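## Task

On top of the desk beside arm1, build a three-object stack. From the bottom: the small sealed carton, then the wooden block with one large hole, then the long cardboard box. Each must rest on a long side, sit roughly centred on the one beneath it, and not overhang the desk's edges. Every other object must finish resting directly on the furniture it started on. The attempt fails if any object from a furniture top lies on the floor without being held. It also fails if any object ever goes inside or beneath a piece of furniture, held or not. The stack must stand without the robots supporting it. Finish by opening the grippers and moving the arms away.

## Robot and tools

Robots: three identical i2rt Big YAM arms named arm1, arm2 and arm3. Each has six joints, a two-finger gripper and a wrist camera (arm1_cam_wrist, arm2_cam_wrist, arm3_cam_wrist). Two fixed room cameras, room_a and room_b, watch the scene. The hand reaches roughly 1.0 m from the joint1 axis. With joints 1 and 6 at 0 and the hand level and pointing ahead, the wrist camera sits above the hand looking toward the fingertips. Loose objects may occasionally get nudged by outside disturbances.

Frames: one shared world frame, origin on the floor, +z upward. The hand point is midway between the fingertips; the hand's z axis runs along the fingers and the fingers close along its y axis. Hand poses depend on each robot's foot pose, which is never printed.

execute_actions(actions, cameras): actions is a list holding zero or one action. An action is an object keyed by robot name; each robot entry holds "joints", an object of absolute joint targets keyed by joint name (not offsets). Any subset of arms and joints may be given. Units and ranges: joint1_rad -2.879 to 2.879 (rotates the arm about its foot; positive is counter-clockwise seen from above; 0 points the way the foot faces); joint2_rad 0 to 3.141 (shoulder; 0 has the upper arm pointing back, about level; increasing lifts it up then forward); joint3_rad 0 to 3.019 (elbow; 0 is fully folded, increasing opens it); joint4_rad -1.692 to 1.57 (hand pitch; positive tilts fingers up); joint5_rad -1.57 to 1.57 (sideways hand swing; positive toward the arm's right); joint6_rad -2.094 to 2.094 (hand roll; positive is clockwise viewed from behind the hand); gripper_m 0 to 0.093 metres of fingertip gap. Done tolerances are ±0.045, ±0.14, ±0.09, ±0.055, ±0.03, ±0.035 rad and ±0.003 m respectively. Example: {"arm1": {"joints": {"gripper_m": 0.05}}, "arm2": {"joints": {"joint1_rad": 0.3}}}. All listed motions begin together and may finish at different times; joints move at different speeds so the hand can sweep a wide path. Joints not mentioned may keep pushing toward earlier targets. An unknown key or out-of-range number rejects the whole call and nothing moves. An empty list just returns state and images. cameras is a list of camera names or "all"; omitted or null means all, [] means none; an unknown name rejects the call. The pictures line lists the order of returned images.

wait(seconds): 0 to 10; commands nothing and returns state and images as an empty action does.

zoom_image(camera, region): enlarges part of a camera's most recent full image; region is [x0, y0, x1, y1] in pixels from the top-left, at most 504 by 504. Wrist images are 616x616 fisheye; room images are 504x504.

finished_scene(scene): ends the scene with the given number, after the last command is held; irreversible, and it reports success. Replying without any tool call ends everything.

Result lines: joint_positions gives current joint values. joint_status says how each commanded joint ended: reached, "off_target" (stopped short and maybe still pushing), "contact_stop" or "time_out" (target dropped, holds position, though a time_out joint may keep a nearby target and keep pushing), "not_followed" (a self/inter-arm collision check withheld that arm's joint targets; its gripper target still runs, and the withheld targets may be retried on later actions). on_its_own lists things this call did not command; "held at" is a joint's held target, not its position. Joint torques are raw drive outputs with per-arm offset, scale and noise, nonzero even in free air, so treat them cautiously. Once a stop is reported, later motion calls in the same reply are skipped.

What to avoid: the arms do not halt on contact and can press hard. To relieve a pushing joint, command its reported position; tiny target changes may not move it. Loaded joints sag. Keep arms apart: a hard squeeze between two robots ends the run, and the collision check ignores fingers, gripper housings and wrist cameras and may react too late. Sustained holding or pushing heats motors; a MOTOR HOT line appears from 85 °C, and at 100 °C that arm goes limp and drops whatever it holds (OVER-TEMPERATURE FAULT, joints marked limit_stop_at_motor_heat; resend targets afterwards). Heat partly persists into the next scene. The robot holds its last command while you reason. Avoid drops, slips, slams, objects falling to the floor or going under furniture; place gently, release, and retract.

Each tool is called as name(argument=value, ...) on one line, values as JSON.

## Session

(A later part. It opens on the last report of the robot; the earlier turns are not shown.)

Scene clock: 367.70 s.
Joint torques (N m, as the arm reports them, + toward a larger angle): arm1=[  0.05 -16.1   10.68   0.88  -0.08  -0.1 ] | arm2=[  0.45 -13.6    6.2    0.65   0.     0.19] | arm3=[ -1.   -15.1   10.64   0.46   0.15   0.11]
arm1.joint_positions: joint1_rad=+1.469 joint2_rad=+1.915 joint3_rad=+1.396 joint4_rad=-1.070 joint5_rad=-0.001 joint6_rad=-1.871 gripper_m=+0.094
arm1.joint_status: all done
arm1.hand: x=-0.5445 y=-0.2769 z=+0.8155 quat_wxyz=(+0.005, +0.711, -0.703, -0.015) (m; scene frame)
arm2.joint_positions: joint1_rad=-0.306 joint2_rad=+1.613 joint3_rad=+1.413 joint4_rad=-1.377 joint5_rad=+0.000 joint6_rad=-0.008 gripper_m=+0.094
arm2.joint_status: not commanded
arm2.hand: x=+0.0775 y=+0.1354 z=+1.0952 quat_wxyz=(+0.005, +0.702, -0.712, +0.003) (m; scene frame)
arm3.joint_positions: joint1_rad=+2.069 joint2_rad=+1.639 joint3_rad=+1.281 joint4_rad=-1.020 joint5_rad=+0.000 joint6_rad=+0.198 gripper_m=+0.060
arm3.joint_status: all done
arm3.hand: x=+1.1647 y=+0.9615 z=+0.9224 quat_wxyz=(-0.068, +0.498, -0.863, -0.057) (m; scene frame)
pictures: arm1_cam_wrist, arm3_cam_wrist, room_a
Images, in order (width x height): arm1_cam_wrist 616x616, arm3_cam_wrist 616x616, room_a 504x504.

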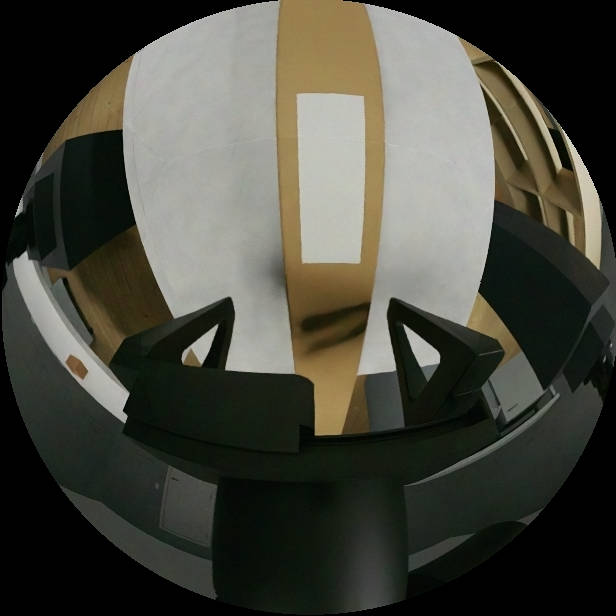

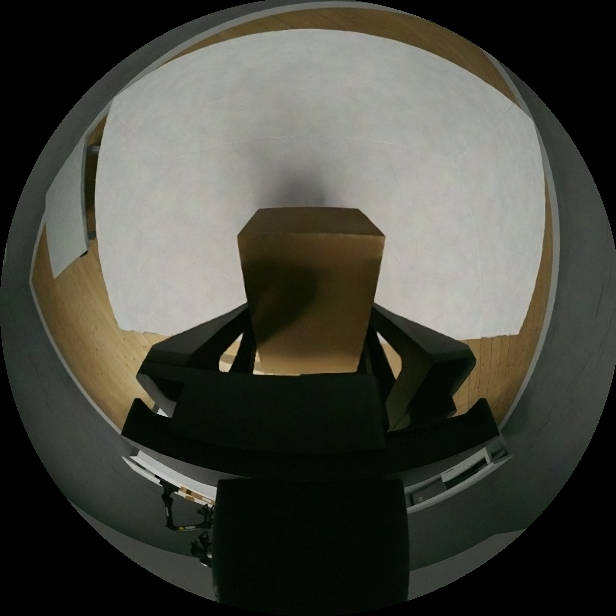

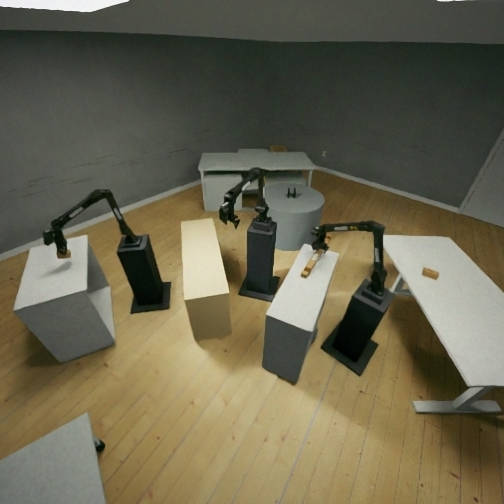

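execute_actions(actions=[{"arm1":{"joints":{"joint2_rad":1.96,"joint4_rad":-0.99}},"arm3":{"joints":{"joint1_rad":-1.586,"joint2_rad":1.85,"joint3_rad":1.55,"joint4_rad":-1.25,"joint6_rad":0}}}], cameras=["arm1_cam_wrist","arm3_cam_wrist","room_a"])

Scene clock: 387.43 s.
Joint torques (N m, as the arm reports them, + toward a larger angle): arm1=[  0.04 -13.72  10.71   1.    -0.08  -0.09] | arm2=[  0.64 -13.52   6.12   0.52   0.     0.19] | arm3=[  0.82 -20.55  13.13  -0.53   0.03  -0.15]
arm1.joint_positions: joint1_rad=+1.469 joint2_rad=+1.935 joint3_rad=+1.396 joint4_rad=-1.006 joint5_rad=-0.001 joint6_rad=-1.871 gripper_m=+0.094
arm1.joint_status: all done
arm1.hand: x=-0.5314 y=-0.2807 z=+0.8052 quat_wxyz=(-0.006, +0.711, -0.703, +0.005) (m; scene frame)
arm2.joint_positions: joint1_rad=-0.306 joint2_rad=+1.613 joint3_rad=+1.413 joint4_rad=-1.377 joint5_rad=+0.000 joint6_rad=-0.008 gripper_m=+0.094
arm2.joint_status: not commanded
arm2.hand: x=+0.0775 y=+0.1354 z=+1.0952 quat_wxyz=(+0.005, +0.702, -0.712, +0.003) (m; scene frame)
arm3.joint_positions: joint1_rad=-1.595 joint2_rad=+1.873 joint3_rad=+1.514 joint4_rad=-1.240 joint5_rad=+0.002 joint6_rad=+0.012 gripper_m=+0.060
arm3.joint_status: all done
arm3.hand: x=+0.5848 y=+0.1050 z=+0.8987 quat_wxyz=(-0.001, -0.937, -0.348, -0.010) (m; scene frame)
pictures: arm1_cam_wrist, arm3_cam_wrist, room_a
Images, in order (width x height): arm1_cam_wrist 616x616, arm3_cam_wrist 616x616, room_a 504x504.

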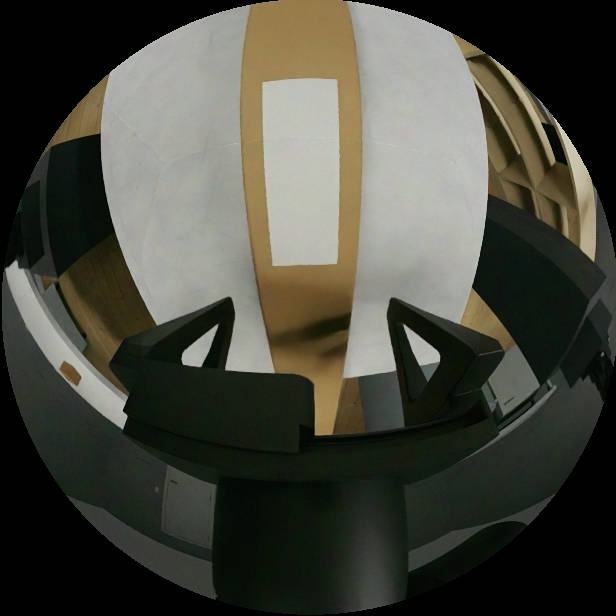

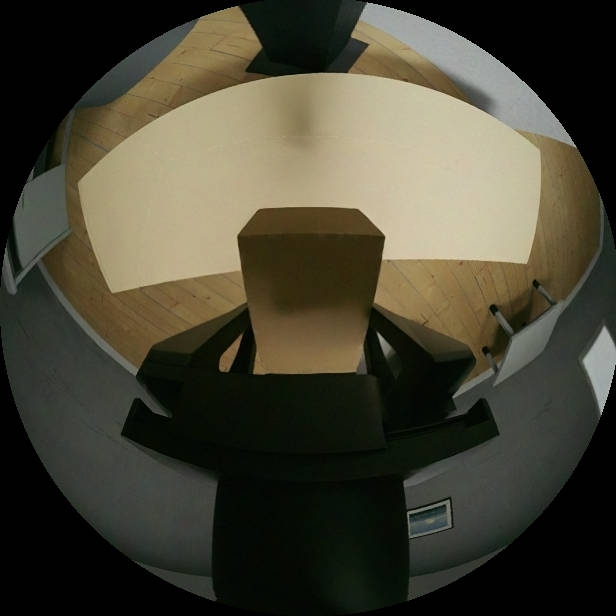

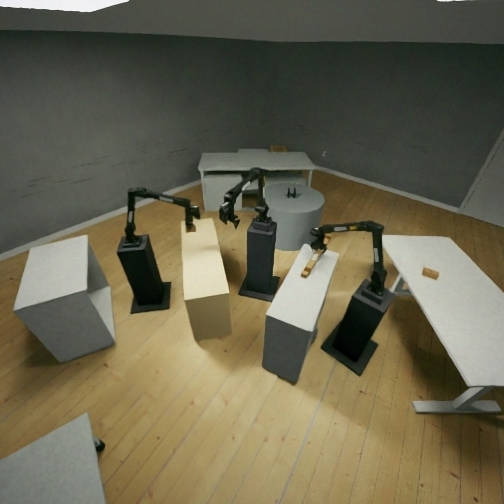

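execute_actions(actions=[{"arm1":{"joints":{"joint2_rad":1.99,"gripper_m":0.03}},"arm3":{"joints":{"joint2_rad":2.165,"joint3_rad":1.635,"joint4_rad":-0.975}}}], cameras=["arm1_cam_wrist","arm3_cam_wrist","room_b"])

Scene clock: 421.73 s.
Joint torques (N m, as the arm reports them, + toward a larger angle): arm1=[  0.06 -12.75  10.59   0.88  -0.1   -0.07] | arm2=[  0.23 -13.11   5.96   0.53   0.     0.19] | arm3=[  1.08 -24.15  11.27   0.23   0.03  -0.15]
arm1.joint_positions: joint1_rad=+1.469 joint2_rad=+1.950 joint3_rad=+1.397 joint4_rad=-1.003 joint5_rad=+0.000 joint6_rad=-1.874 gripper_m=+0.049
arm1.joint_status: gripper_m off_target (ended at +0.049, target +0.030); the others done
arm1.hand: x=-0.5325 y=-0.2804 z=+0.7970 quat_wxyz=(-0.003, +0.712, -0.702, -0.001) (m; scene frame)
arm2.joint_positions: joint1_rad=-0.306 joint2_rad=+1.613 joint3_rad=+1.413 joint4_rad=-1.377 joint5_rad=+0.000 joint6_rad=-0.008 gripper_m=+0.094
arm2.joint_status: not commanded
arm2.hand: x=+0.0775 y=+0.1354 z=+1.0952 quat_wxyz=(+0.005, +0.702, -0.712, +0.003) (m; scene frame)
arm3.joint_positions: joint1_rad=-1.595 joint2_rad=+2.193 joint3_rad=+1.609 joint4_rad=-0.986 joint5_rad=+0.002 joint6_rad=+0.012 gripper_m=+0.060
arm3.joint_status: all done
arm3.hand: x=+0.5350 y=+0.0589 z=+0.7491 quat_wxyz=(-0.006, -0.937, -0.348, +0.003) (m; scene frame)
pictures: arm1_cam_wrist, arm3_cam_wrist, room_b
Images, in order (width x height): arm1_cam_wrist 616x616, arm3_cam_wrist 616x616, room_b 504x504.

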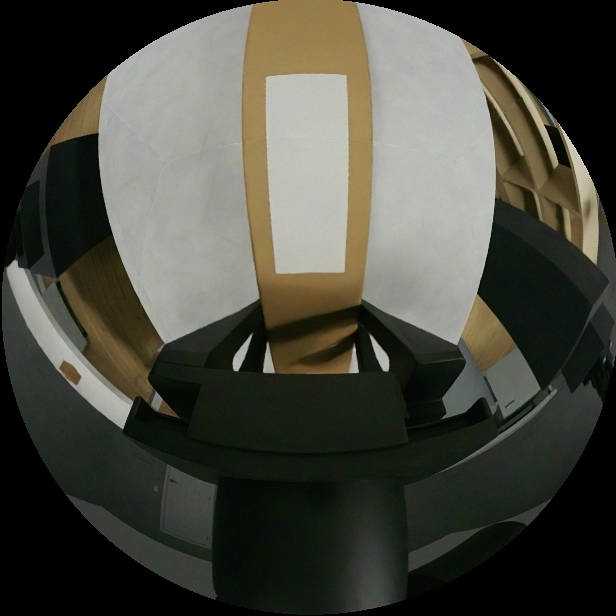

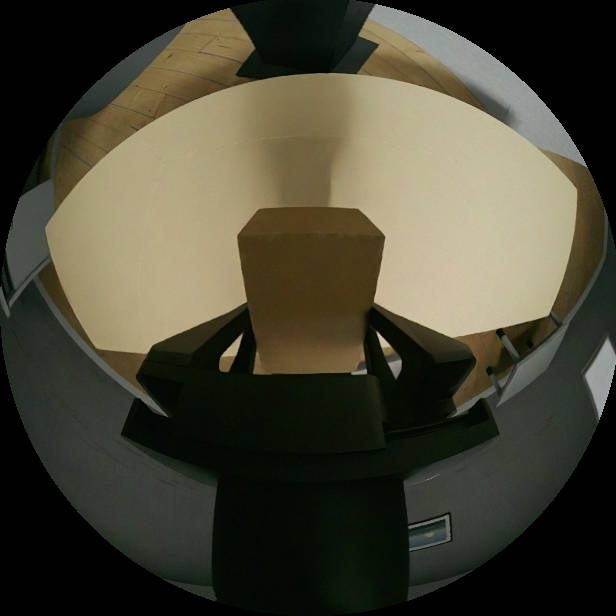

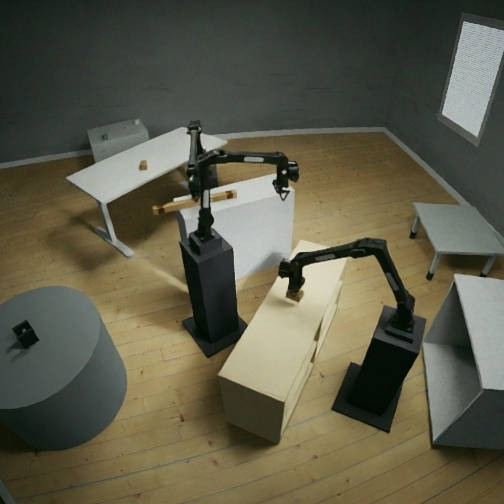

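execute_actions(actions=[{"arm1":{"joints":{"joint2_rad":1.72,"joint4_rad":-1.23}},"arm3":{"joints":{"joint2_rad":2.29,"joint4_rad":-0.85}}}], cameras=["arm1_cam_wrist","arm3_cam_wrist","room_b"])

Scene clock: 445.27 s.
Joint torques (N m, as the arm reports them, + toward a larger angle): arm1=[  0.07 -11.9   11.67  -0.2   -0.1   -0.07] | arm2=[  0.39 -13.45   6.01   0.43   0.04   0.18] | arm3=[  1.05 -23.45  10.7    0.23   0.03  -0.15]
arm1.joint_positions: joint1_rad=+1.469 joint2_rad=+1.703 joint3_rad=+1.397 joint4_rad=-1.217 joint5_rad=+0.000 joint6_rad=-1.874 gripper_m=+0.049
arm1.joint_status: all done
arm1.hand: x=-0.5681 y=-0.2705 z=+0.9232 quat_wxyz=(-0.011, +0.712, -0.702, +0.014) (m; scene frame)
arm2.joint_positions: joint1_rad=-0.306 joint2_rad=+1.613 joint3_rad=+1.413 joint4_rad=-1.377 joint5_rad=+0.000 joint6_rad=-0.008 gripper_m=+0.094
arm2.joint_status: not commanded
arm2.hand: x=+0.0775 y=+0.1354 z=+1.0952 quat_wxyz=(+0.005, +0.702, -0.712, +0.003) (m; scene frame)
arm3.joint_positions: joint1_rad=-1.595 joint2_rad=+2.302 joint3_rad=+1.609 joint4_rad=-0.860 joint5_rad=+0.002 joint6_rad=+0.012 gripper_m=+0.060
arm3.joint_status: all done
arm3.hand: x=+0.5298 y=+0.0534 z=+0.6846 quat_wxyz=(-0.009, -0.937, -0.348, +0.011) (m; scene frame)
pictures: arm1_cam_wrist, arm3_cam_wrist, room_b
Images, in order (width x height): arm1_cam_wrist 616x616, arm3_cam_wrist 616x616, room_b 504x504.

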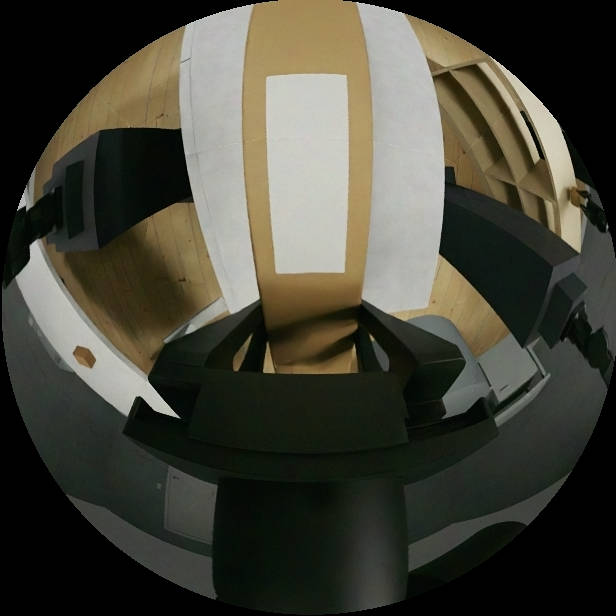

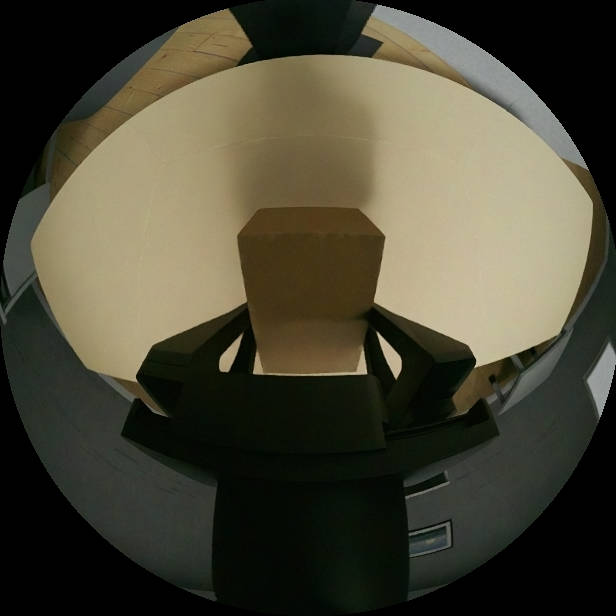

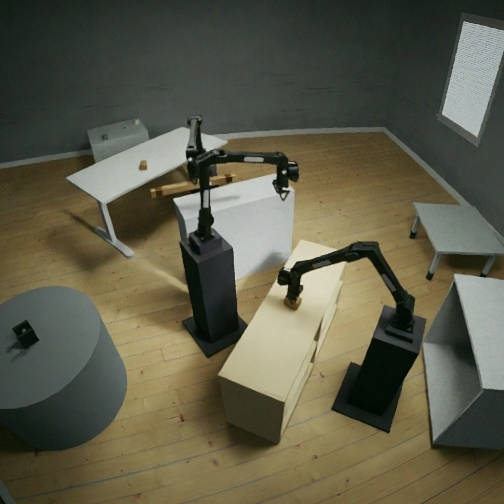

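execute_actions(actions=[{"arm1":{"joints":{"joint1_rad":-1.5,"joint2_rad":1.85,"joint3_rad":1.6,"joint4_rad":-1.3,"joint6_rad":-1.68}},"arm3":{"joints":{"joint2_rad":2.375,"joint4_rad":-0.82}}}])

Scene clock: 458.80 s.
Joint torques (N m, as the arm reports them, + toward a larger angle): arm1=[  0.69 -15.46  13.24  -0.33  -0.16   0.03] | arm2=[  0.39 -13.83   6.15   0.46   0.02   0.19] | arm3=[  0.97 -20.37  10.24   0.2   -0.01  -0.14]
arm1.joint_positions: joint1_rad=-1.510 joint2_rad=+1.853 joint3_rad=+1.568 joint4_rad=-1.284 joint5_rad=+0.002 joint6_rad=-1.686 gripper_m=+0.049
arm1.joint_status: all done
arm1.hand: x=-1.6166 y=-0.0518 z=+0.9221 quat_wxyz=(+0.008, -0.711, -0.703, +0.001) (m; scene frame)
arm2.joint_positions: joint1_rad=-0.306 joint2_rad=+1.613 joint3_rad=+1.413 joint4_rad=-1.377 joint5_rad=+0.000 joint6_rad=-0.008 gripper_m=+0.094
arm2.joint_status: not commanded
arm2.hand: x=+0.0775 y=+0.1354 z=+1.0952 quat_wxyz=(+0.005, +0.702, -0.712, +0.003) (m; scene frame)
arm3.joint_positions: joint1_rad=-1.594 joint2_rad=+2.346 joint3_rad=+1.611 joint4_rad=-0.830 joint5_rad=+0.003 joint6_rad=+0.011 gripper_m=+0.060
arm3.joint_status: all done
arm3.hand: x=+0.5328 y=+0.0550 z=+0.6585 quat_wxyz=(-0.006, -0.937, -0.349, +0.006) (m; scene frame)
pictures: arm1_cam_wrist, arm2_cam_wrist, arm3_cam_wrist, room_a, room_b
Images, in order (width x height): arm1_cam_wrist 616x616, arm2_cam_wrist 616x616, arm3_cam_wrist 616x616, room_a 504x504, room_b 504x504.

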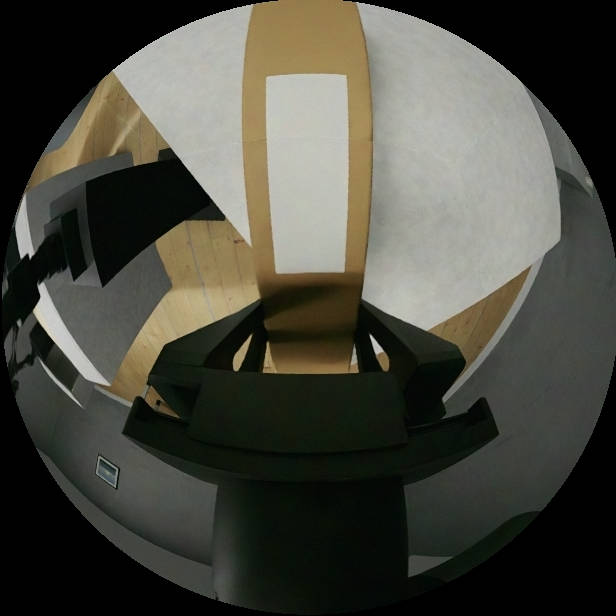

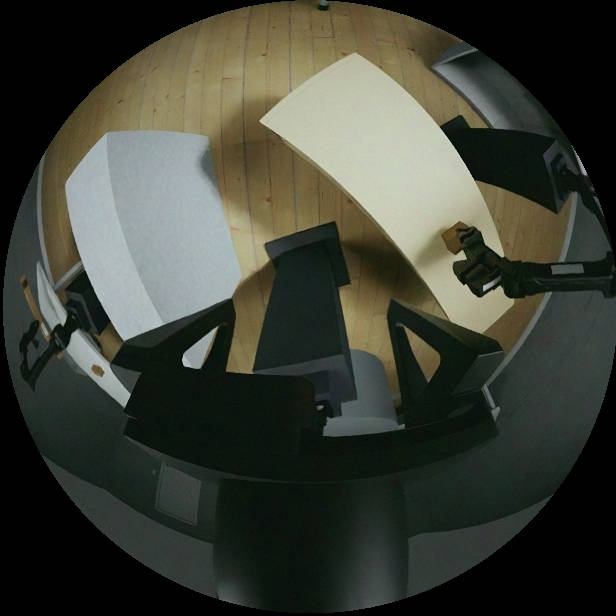

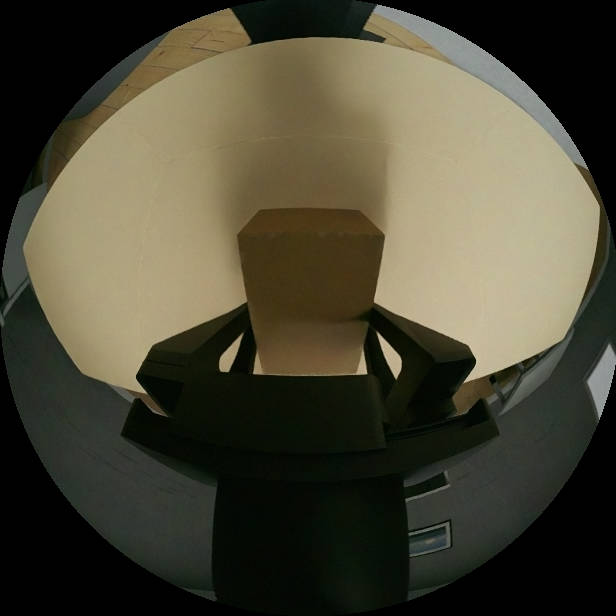

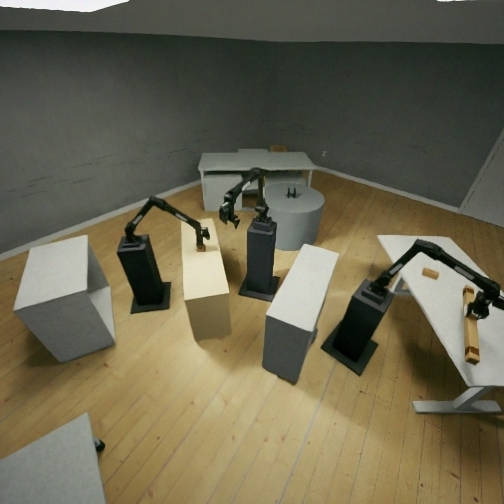

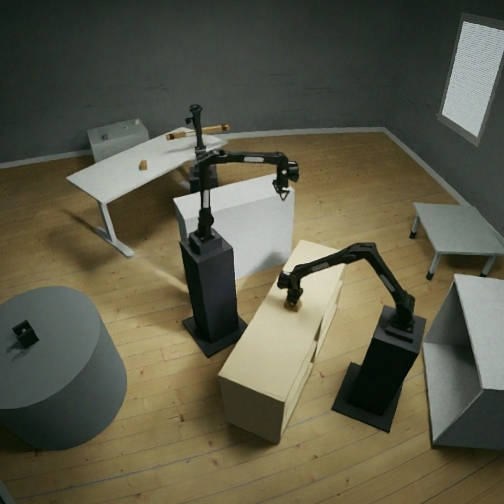

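execute_actions(actions=[{"arm1":{"joints":{"joint1_rad":-0.935,"joint2_rad":2.26,"joint3_rad":2.01,"joint4_rad":-1.26}},"arm3":{"joints":{"gripper_m":0.093}},"arm2":{"joints":{"joint1_rad":-0.45,"joint2_rad":1.9,"joint3_rad":1.45,"joint4_rad":-1.1}}}], cameras=["arm1_cam_wrist","arm3_cam_wrist","room_a"])

Scene clock: 504.97 s.
Joint torques (N m, as the arm reports them, + toward a larger angle): arm1=[  0.27 -21.62  14.42   0.41  -0.06  -0.08] | arm2=[  0.44 -17.18   8.86   0.66   0.04   0.19] | arm3=[  0.96 -20.88  10.18   0.16   0.01  -0.14]
arm1.joint_positions: joint1_rad=-0.941 joint2_rad=+2.274 joint3_rad=+1.963 joint4_rad=-1.262 joint5_rad=-0.001 joint6_rad=-1.673 gripper_m=+0.049
arm1.joint_status: all done
arm1.hand: x=-1.6790 y=-0.4133 z=+0.8099 quat_wxyz=(+0.006, -0.491, -0.871, -0.002) (m; scene frame)
arm2.joint_positions: joint1_rad=-0.456 joint2_rad=+1.927 joint3_rad=+1.413 joint4_rad=-1.114 joint5_rad=+0.000 joint6_rad=-0.008 gripper_m=+0.094
arm2.joint_status: all done
arm2.hand: x=+0.1585 y=+0.1843 z=+0.9387 quat_wxyz=(+0.025, +0.646, -0.763, +0.020) (m; scene frame)
arm3.joint_positions: joint1_rad=-1.594 joint2_rad=+2.352 joint3_rad=+1.611 joint4_rad=-0.829 joint5_rad=+0.003 joint6_rad=+0.011 gripper_m=+0.093
arm3.joint_status: all done
arm3.hand: x=+0.5341 y=+0.0559 z=+0.6546 quat_wxyz=(-0.005, -0.937, -0.349, +0.003) (m; scene frame)
pictures: arm1_cam_wrist, arm3_cam_wrist, room_a
Images, in order (width x height): arm1_cam_wrist 616x616, arm3_cam_wrist 616x616, room_a 504x504.

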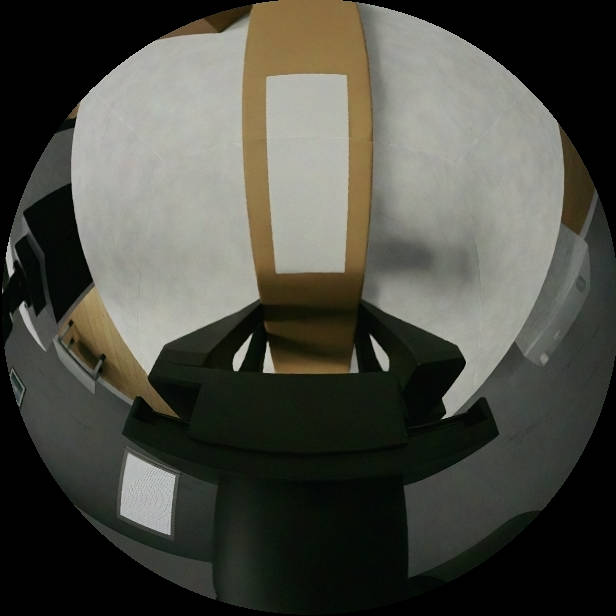

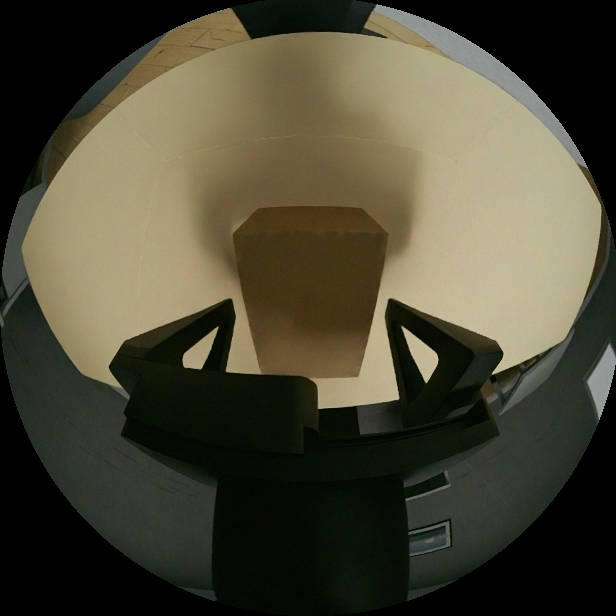

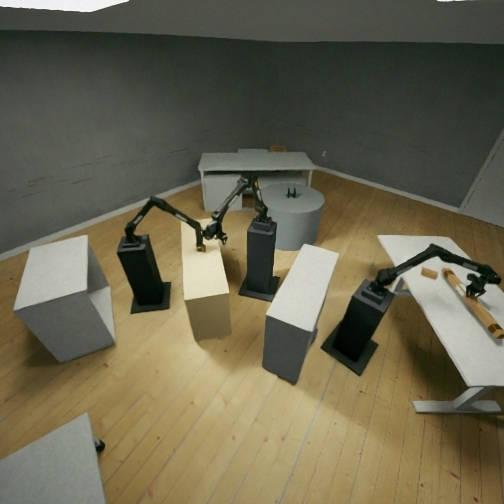

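execute_actions(actions=[{"arm1":{"joints":{"joint2_rad":2.34,"joint4_rad":-1.2}},"arm3":{"joints":{"joint2_rad":0.9,"joint3_rad":1.1,"joint4_rad":-1.6}}}], cameras=["arm1_cam_wrist","arm2_cam_wrist","room_a"])

Scene clock: 522.63 s.
Joint torques (N m, as the arm reports them, + toward a larger angle): arm1=[  0.22 -19.47  13.9    0.99  -0.06  -0.08] | arm2=[  0.31 -17.24   8.85   0.58   0.02   0.15] | arm3=[ 0.76 -4.29  9.88 -0.09  0.01 -0.14]
arm1.joint_positions: joint1_rad=-0.941 joint2_rad=+2.322 joint3_rad=+1.968 joint4_rad=-1.216 joint5_rad=-0.001 joint6_rad=-1.673 gripper_m=+0.049
arm1.joint_status: all done
arm1.hand: x=-1.6857 y=-0.4161 z=+0.7803 quat_wxyz=(+0.007, -0.491, -0.871, +0.000) (m; scene frame)
arm2.joint_positions: joint1_rad=-0.456 joint2_rad=+1.927 joint3_rad=+1.413 joint4_rad=-1.114 joint5_rad=+0.000 joint6_rad=-0.008 gripper_m=+0.094
arm2.joint_status: not commanded
arm2.hand: x=+0.1585 y=+0.1843 z=+0.9387 quat_wxyz=(+0.025, +0.646, -0.763, +0.020) (m; scene frame)
arm3.joint_positions: joint1_rad=-1.594 joint2_rad=+0.895 joint3_rad=+1.110 joint4_rad=-1.592 joint5_rad=+0.003 joint6_rad=+0.011 gripper_m=+0.093
arm3.joint_status: all done
arm3.hand: x=+0.8038 y=+0.3010 z=+1.1124 quat_wxyz=(-0.040, -0.932, -0.347, +0.093) (m; scene frame)
pictures: arm1_cam_wrist, arm2_cam_wrist, room_a
Images, in order (width x height): arm1_cam_wrist 616x616, arm2_cam_wrist 616x616, room_a 504x504.

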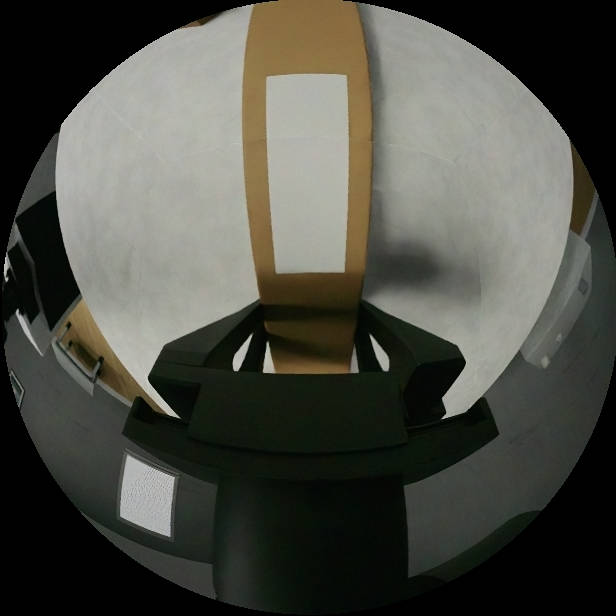

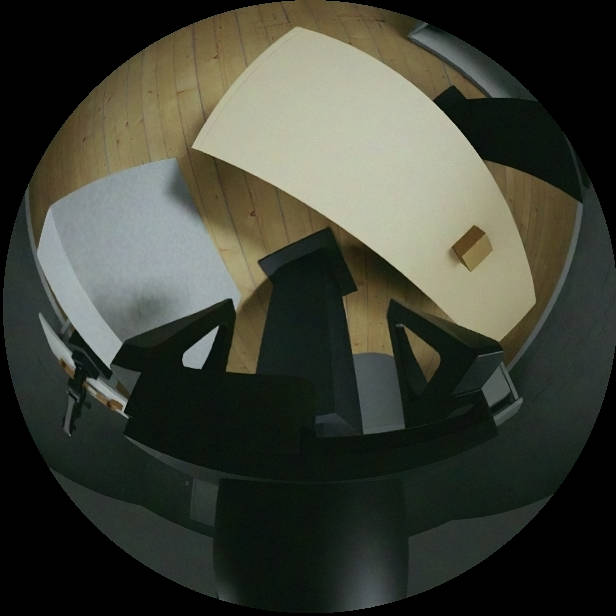

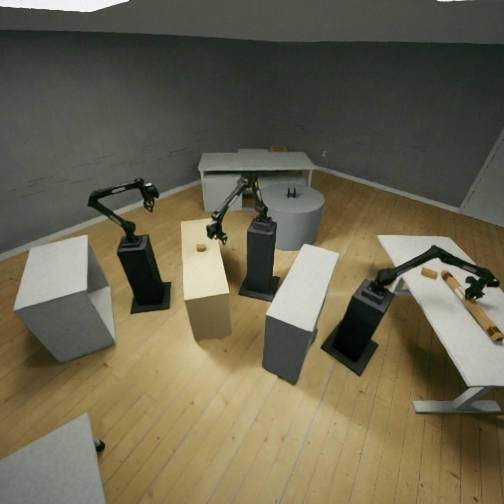

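execute_actions(actions=[{"arm1":{"joints":{"joint2_rad":2.35,"gripper_m":0.093}},"arm2":{"joints":{"joint1_rad":-1.148,"joint2_rad":2.38,"joint3_rad":1.63,"joint4_rad":-0.745}},"arm3":{"joints":{"joint1_rad":-0.6}}}], cameras=["arm1_cam_wrist","arm2_cam_wrist","room_a"])

Scene clock: 539.43 s.
Joint torques (N m, as the arm reports them, + toward a larger angle): arm1=[  0.18 -18.66  13.88   0.99  -0.06  -0.08] | arm2=[ -0.86 -20.53   5.77   0.82  -0.02   0.18] | arm3=[ 0.74 -4.25  9.89 -0.09  0.12 -0.14]
arm1.joint_positions: joint1_rad=-0.941 joint2_rad=+2.322 joint3_rad=+1.968 joint4_rad=-1.216 joint5_rad=-0.001 joint6_rad=-1.673 gripper_m=+0.093
arm1.joint_status: all done
arm1.hand: x=-1.6857 y=-0.4161 z=+0.7803 quat_wxyz=(+0.007, -0.491, -0.871, +0.000) (m; scene frame)
arm2.joint_positions: joint1_rad=-1.141 joint2_rad=+2.410 joint3_rad=+1.619 joint4_rad=-0.756 joint5_rad=+0.001 joint6_rad=-0.007 gripper_m=+0.094
arm2.joint_status: all done
arm2.hand: x=+0.5373 y=+0.0622 z=+0.7253 quat_wxyz=(-0.009, +0.352, -0.936, -0.001) (m; scene frame)
arm3.joint_positions: joint1_rad=-0.608 joint2_rad=+0.895 joint3_rad=+1.110 joint4_rad=-1.592 joint5_rad=+0.000 joint6_rad=+0.010 gripper_m=+0.093
arm3.joint_status: all done
arm3.hand: x=+1.0333 y=+0.2155 z=+1.1136 quat_wxyz=(-0.078, -0.657, -0.747, +0.069) (m; scene frame)
pictures: arm1_cam_wrist, arm2_cam_wrist, room_a
Images, in order (width x height): arm1_cam_wrist 616x616, arm2_cam_wrist 616x616, room_a 504x504.

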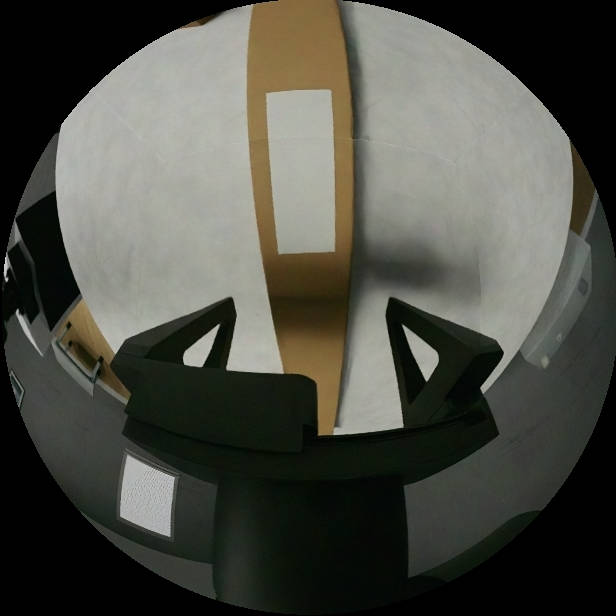

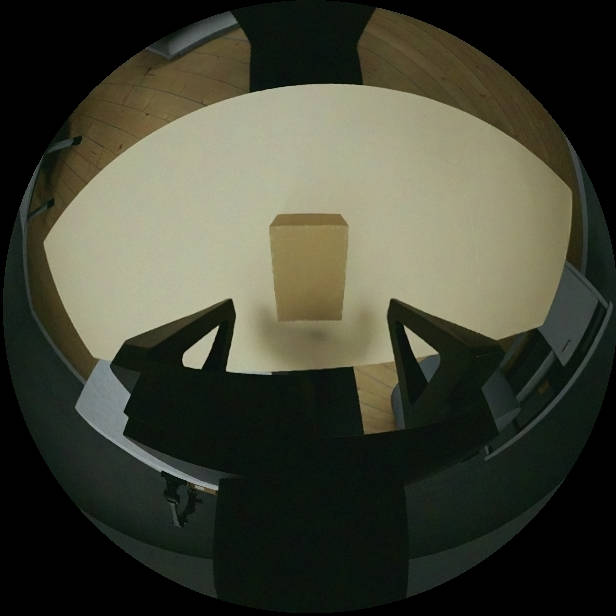

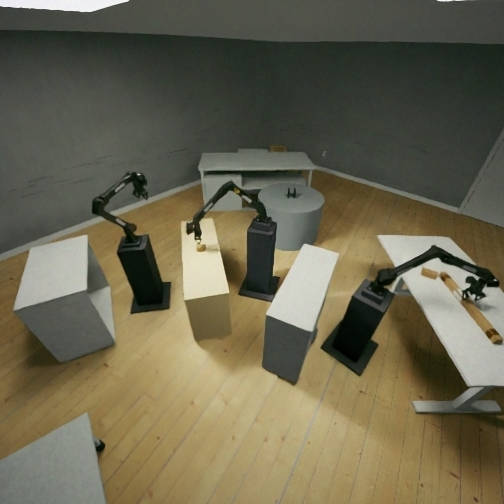

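execute_actions(actions=[{"arm1":{"joints":{"joint1_rad":0.5,"joint2_rad":1.7,"joint3_rad":1.6,"joint4_rad":-1.45,"joint6_rad":0}},"arm2":{"joints":{"joint2_rad":2.545,"joint4_rad":-0.615}}}], cameras=["arm1_cam_wrist","arm2_cam_wrist","room_a"])

Scene clock: 562.40 s.
Joint torques (N m, as the arm reports them, + toward a larger angle): arm1=[ -0.75 -12.07  10.76  -0.12   0.12   0.04] | arm2=[ -1.38 -20.15   4.89   0.86  -0.02   0.13] | arm3=[ 0.71 -4.22  9.88 -0.09  0.12 -0.13]
arm1.joint_positions: joint1_rad=+0.508 joint2_rad=+1.680 joint3_rad=+1.602 joint4_rad=-1.435 joint5_rad=-0.003 joint6_rad=-0.009 gripper_m=+0.093
arm1.joint_status: all done
arm1.hand: x=-0.8950 y=-0.6225 z=+1.0116 quat_wxyz=(-0.017, -0.581, -0.814, +0.015) (m; scene frame)
arm2.joint_positions: joint1_rad=-1.141 joint2_rad=+2.571 joint3_rad=+1.619 joint4_rad=-0.629 joint5_rad=+0.001 joint6_rad=-0.007 gripper_m=+0.094
arm2.joint_status: all done
arm2.hand: x=+0.5165 y=+0.0439 z=+0.6308 quat_wxyz=(+0.007, +0.352, -0.936, +0.005) (m; scene frame)
arm3.joint_positions: joint1_rad=-0.608 joint2_rad=+0.895 joint3_rad=+1.110 joint4_rad=-1.592 joint5_rad=+0.000 joint6_rad=+0.010 gripper_m=+0.093
arm3.joint_status: not commanded
arm3.hand: x=+1.0333 y=+0.2155 z=+1.1136 quat_wxyz=(-0.078, -0.657, -0.747, +0.069) (m; scene frame)
pictures: arm1_cam_wrist, arm2_cam_wrist, room_a
Images, in order (width x height): arm1_cam_wrist 616x616, arm2_cam_wrist 616x616, room_a 504x504.

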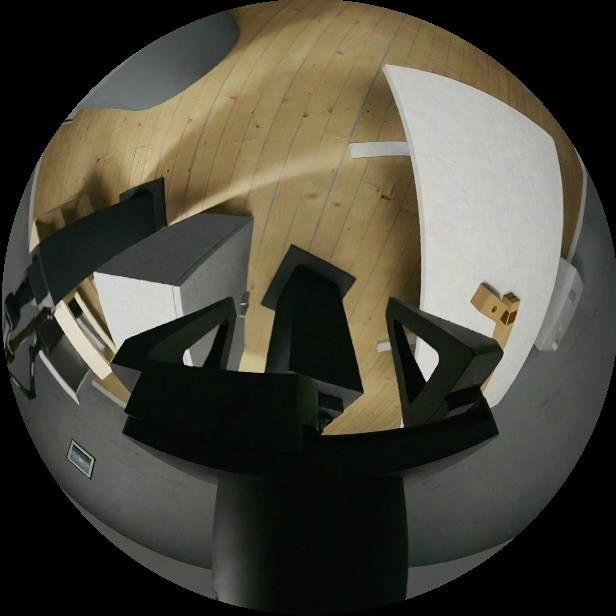

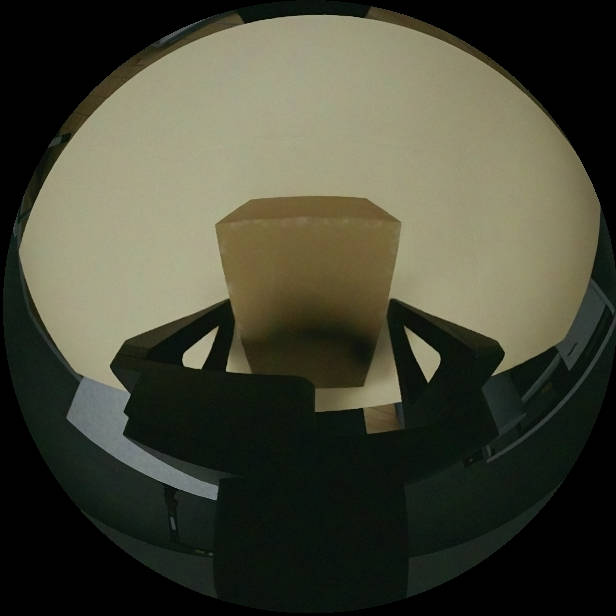

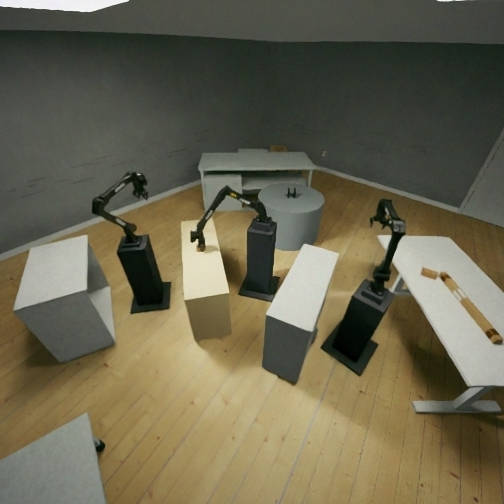

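execute_actions(actions=[{"arm2":{"joints":{"gripper_m":0.045}}}], cameras=["room_a"])

execute_actions(actions=[{"arm2":{"joints":{"joint2_rad":2.1,"joint4_rad":-1.06}}}], cameras=["arm2_cam_wrist","room_a"])

zoom_image(camera="room_a", region=[370, 220, 504, 354])

Scene clock: 576.37 s.
Joint torques (N m, as the arm reports them, + toward a larger angle): arm1=[ -0.71 -12.1   10.76  -0.11   0.13   0.04] | arm2=[ -1.21 -19.78   4.82   0.81  -0.02   0.19] | arm3=[ 0.7  -4.19  9.88 -0.09  0.12 -0.14]
arm1.joint_positions: joint1_rad=+0.508 joint2_rad=+1.680 joint3_rad=+1.602 joint4_rad=-1.435 joint5_rad=-0.003 joint6_rad=-0.009 gripper_m=+0.093
arm1.joint_status: not commanded
arm1.hand: x=-0.8950 y=-0.6225 z=+1.0116 quat_wxyz=(-0.017, -0.581, -0.813, +0.015) (m; scene frame)
arm2.joint_positions: joint1_rad=-1.141 joint2_rad=+2.571 joint3_rad=+1.619 joint4_rad=-0.629 joint5_rad=+0.001 joint6_rad=-0.007 gripper_m=+0.059
arm2.joint_status: gripper_m off_target (ended at +0.059, target +0.045)
arm2.hand: x=+0.5165 y=+0.0439 z=+0.6308 quat_wxyz=(+0.007, +0.352, -0.936, +0.004) (m; scene frame)
arm3.joint_positions: joint1_rad=-0.608 joint2_rad=+0.895 joint3_rad=+1.110 joint4_rad=-1.592 joint5_rad=+0.000 joint6_rad=+0.010 gripper_m=+0.093
arm3.joint_status: not commanded
arm3.hand: x=+1.0333 y=+0.2155 z=+1.1136 quat_wxyz=(-0.078, -0.657, -0.747, +0.069) (m; scene frame)
pictures: room_a
Images, in order (width x height): room_a 504x504.

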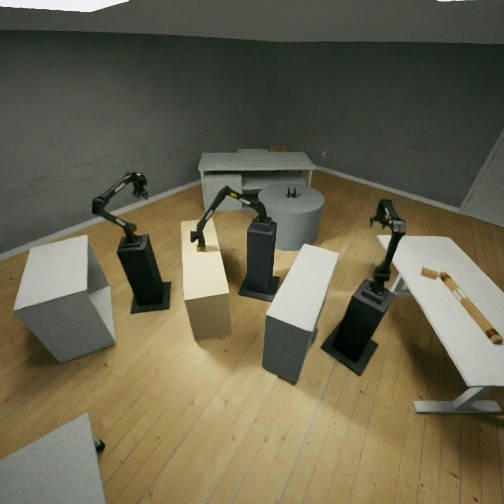

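Scene clock: 578.03 s.
Joint torques (N m, as the arm reports them, + toward a larger angle): arm1=[ -0.72 -12.07  10.76  -0.11   0.12   0.04] | arm2=[ -0.9  -18.95   7.09  -0.25  -0.01   0.17] | arm3=[ 0.72 -4.22  9.88 -0.09  0.12 -0.14]
arm1.joint_positions: joint1_rad=+0.508 joint2_rad=+1.680 joint3_rad=+1.602 joint4_rad=-1.435 joint5_rad=-0.003 joint6_rad=-0.009 gripper_m=+0.093
arm1.joint_status: not commanded
arm1.hand: x=-0.8950 y=-0.6225 z=+1.0116 quat_wxyz=(-0.017, -0.581, -0.813, +0.015) (m; scene frame)
arm2.joint_positions: joint1_rad=-1.141 joint2_rad=+2.115 joint3_rad=+1.619 joint4_rad=-1.048 joint5_rad=+0.001 joint6_rad=-0.007 gripper_m=+0.059
arm2.joint_status: all done
arm2.hand: x=+0.5340 y=+0.0600 z=+0.9019 quat_wxyz=(-0.011, +0.352, -0.936, -0.002) (m; scene frame)
arm3.joint_positions: joint1_rad=-0.608 joint2_rad=+0.895 joint3_rad=+1.110 joint4_rad=-1.592 joint5_rad=+0.000 joint6_rad=+0.010 gripper_m=+0.093
arm3.joint_status: not commanded
arm3.hand: x=+1.0333 y=+0.2155 z=+1.1136 quat_wxyz=(-0.078, -0.657, -0.747, +0.069) (m; scene frame)
pictures: arm2_cam_wrist, room_a
Images, in order (width x height): arm2_cam_wrist 616x616, room_a 504x504.

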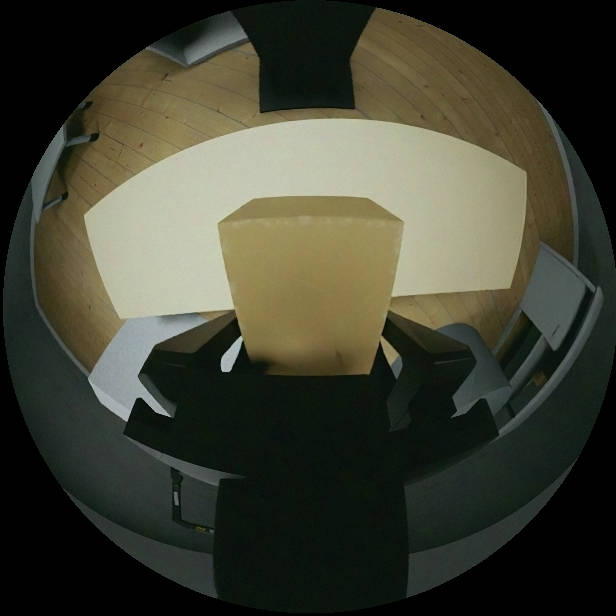

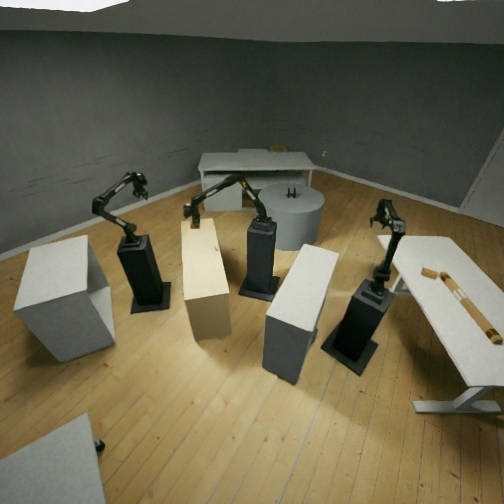

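Region (370, 220, 504, 354) of room_a's 504x504 image, scaled by 3.761, with more detail than that image has.

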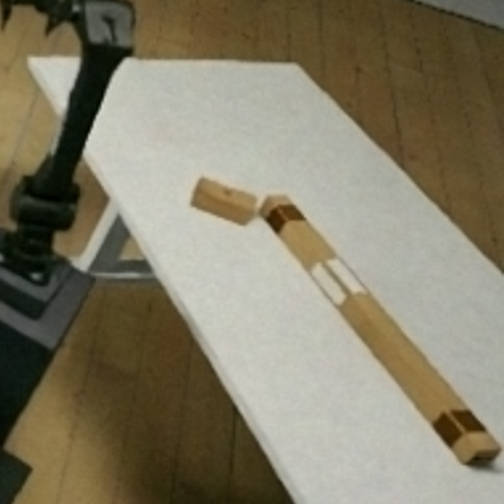

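execute_actions(actions=[{"arm2":{"joints":{"joint1_rad":1.0,"joint2_rad":2.22,"joint4_rad":-0.93}}}], cameras=["arm2_cam_wrist","room_a"])

Scene clock: 590.57 s.
Joint torques (N m, as the arm reports them, + toward a larger angle): arm1=[ -0.75 -12.11  10.76  -0.12   0.12   0.05] | arm2=[ -0.04 -19.81   6.76   0.23   0.02   0.14] | arm3=[ 0.73 -4.2   9.88 -0.09  0.12 -0.14]
arm1.joint_positions: joint1_rad=+0.508 joint2_rad=+1.680 joint3_rad=+1.602 joint4_rad=-1.435 joint5_rad=-0.003 joint6_rad=-0.009 gripper_m=+0.093
arm1.joint_status: not commanded
arm1.hand: x=-0.8950 y=-0.6225 z=+1.0116 quat_wxyz=(-0.017, -0.581, -0.813, +0.015) (m; scene frame)
arm2.joint_positions: joint1_rad=+1.002 joint2_rad=+2.249 joint3_rad=+1.619 joint4_rad=-0.929 joint5_rad=+0.000 joint6_rad=-0.007 gripper_m=+0.059
arm2.joint_status: all done
arm2.hand: x=-0.5324 y=-0.1685 z=+0.8252 quat_wxyz=(+0.002, +0.990, -0.139, -0.006) (m; scene frame)
arm3.joint_positions: joint1_rad=-0.608 joint2_rad=+0.895 joint3_rad=+1.110 joint4_rad=-1.592 joint5_rad=+0.000 joint6_rad=+0.010 gripper_m=+0.093
arm3.joint_status: not commanded
arm3.hand: x=+1.0333 y=+0.2155 z=+1.1136 quat_wxyz=(-0.078, -0.657, -0.747, +0.069) (m; scene frame)
pictures: arm2_cam_wrist, room_a
Images, in order (width x height): arm2_cam_wrist 616x616, room_a 504x504.

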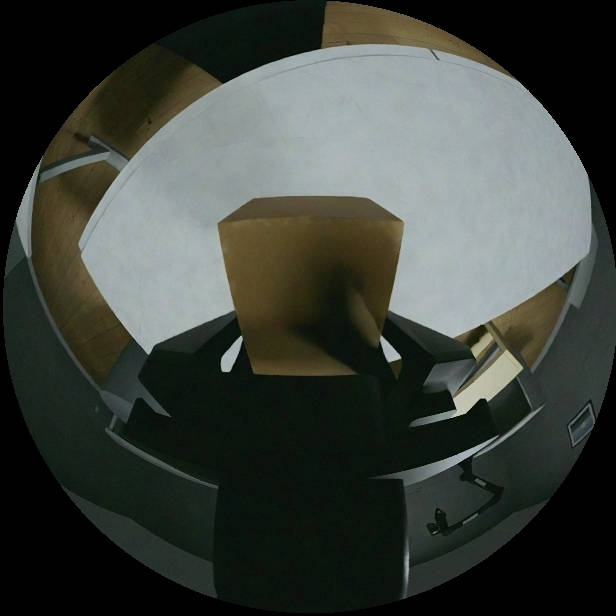

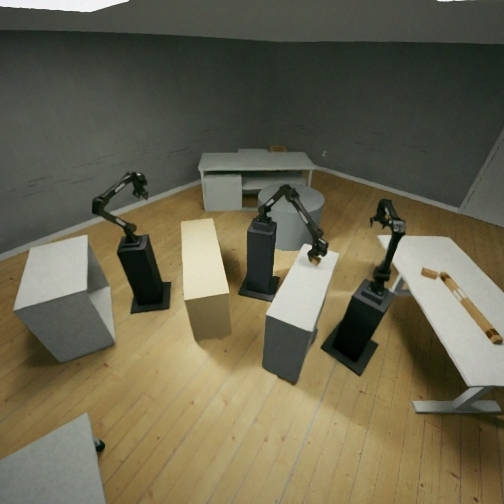

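execute_actions(actions=[{"arm2":{"joints":{"joint2_rad":2.315,"joint4_rad":-0.84}}}], cameras=["arm2_cam_wrist","room_a"])

Scene clock: 596.77 s.
Joint torques (N m, as the arm reports them, + toward a larger angle): arm1=[ -0.71 -12.1   10.76  -0.11   0.12   0.04] | arm2=[ -0.37 -18.6    6.43   0.94  -0.03   0.18] | arm3=[ 0.75 -4.23  9.88 -0.09  0.12 -0.14]
arm1.joint_positions: joint1_rad=+0.508 joint2_rad=+1.680 joint3_rad=+1.602 joint4_rad=-1.435 joint5_rad=-0.003 joint6_rad=-0.009 gripper_m=+0.093
arm1.joint_status: not commanded
arm1.hand: x=-0.8950 y=-0.6225 z=+1.0116 quat_wxyz=(-0.017, -0.581, -0.813, +0.015) (m; scene frame)
arm2.joint_positions: joint1_rad=+1.002 joint2_rad=+2.320 joint3_rad=+1.619 joint4_rad=-0.853 joint5_rad=+0.001 joint6_rad=-0.007 gripper_m=+0.059
arm2.joint_status: all done
arm2.hand: x=-0.5341 y=-0.1681 z=+0.7827 quat_wxyz=(+0.001, +0.990, -0.139, -0.009) (m; scene frame)
arm3.joint_positions: joint1_rad=-0.608 joint2_rad=+0.895 joint3_rad=+1.110 joint4_rad=-1.592 joint5_rad=+0.000 joint6_rad=+0.010 gripper_m=+0.093
arm3.joint_status: not commanded
arm3.hand: x=+1.0333 y=+0.2155 z=+1.1136 quat_wxyz=(-0.078, -0.657, -0.747, +0.069) (m; scene frame)
pictures: arm2_cam_wrist, room_a
Images, in order (width x height): arm2_cam_wrist 616x616, room_a 504x504.

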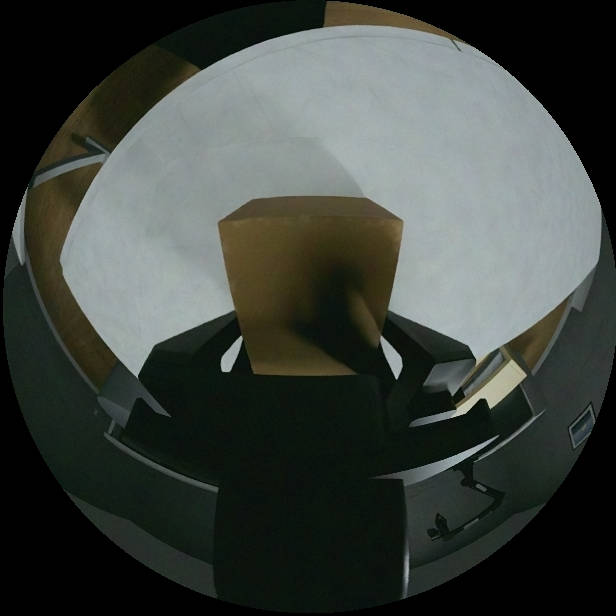

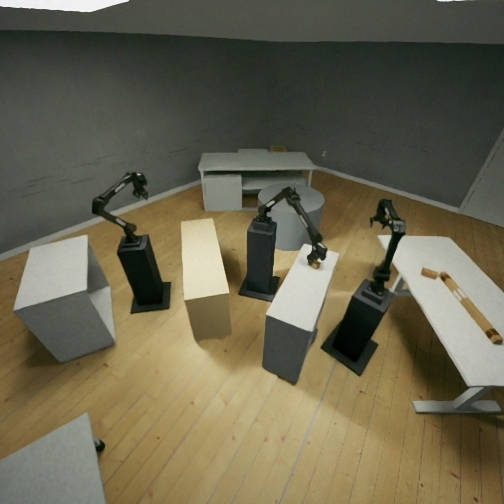

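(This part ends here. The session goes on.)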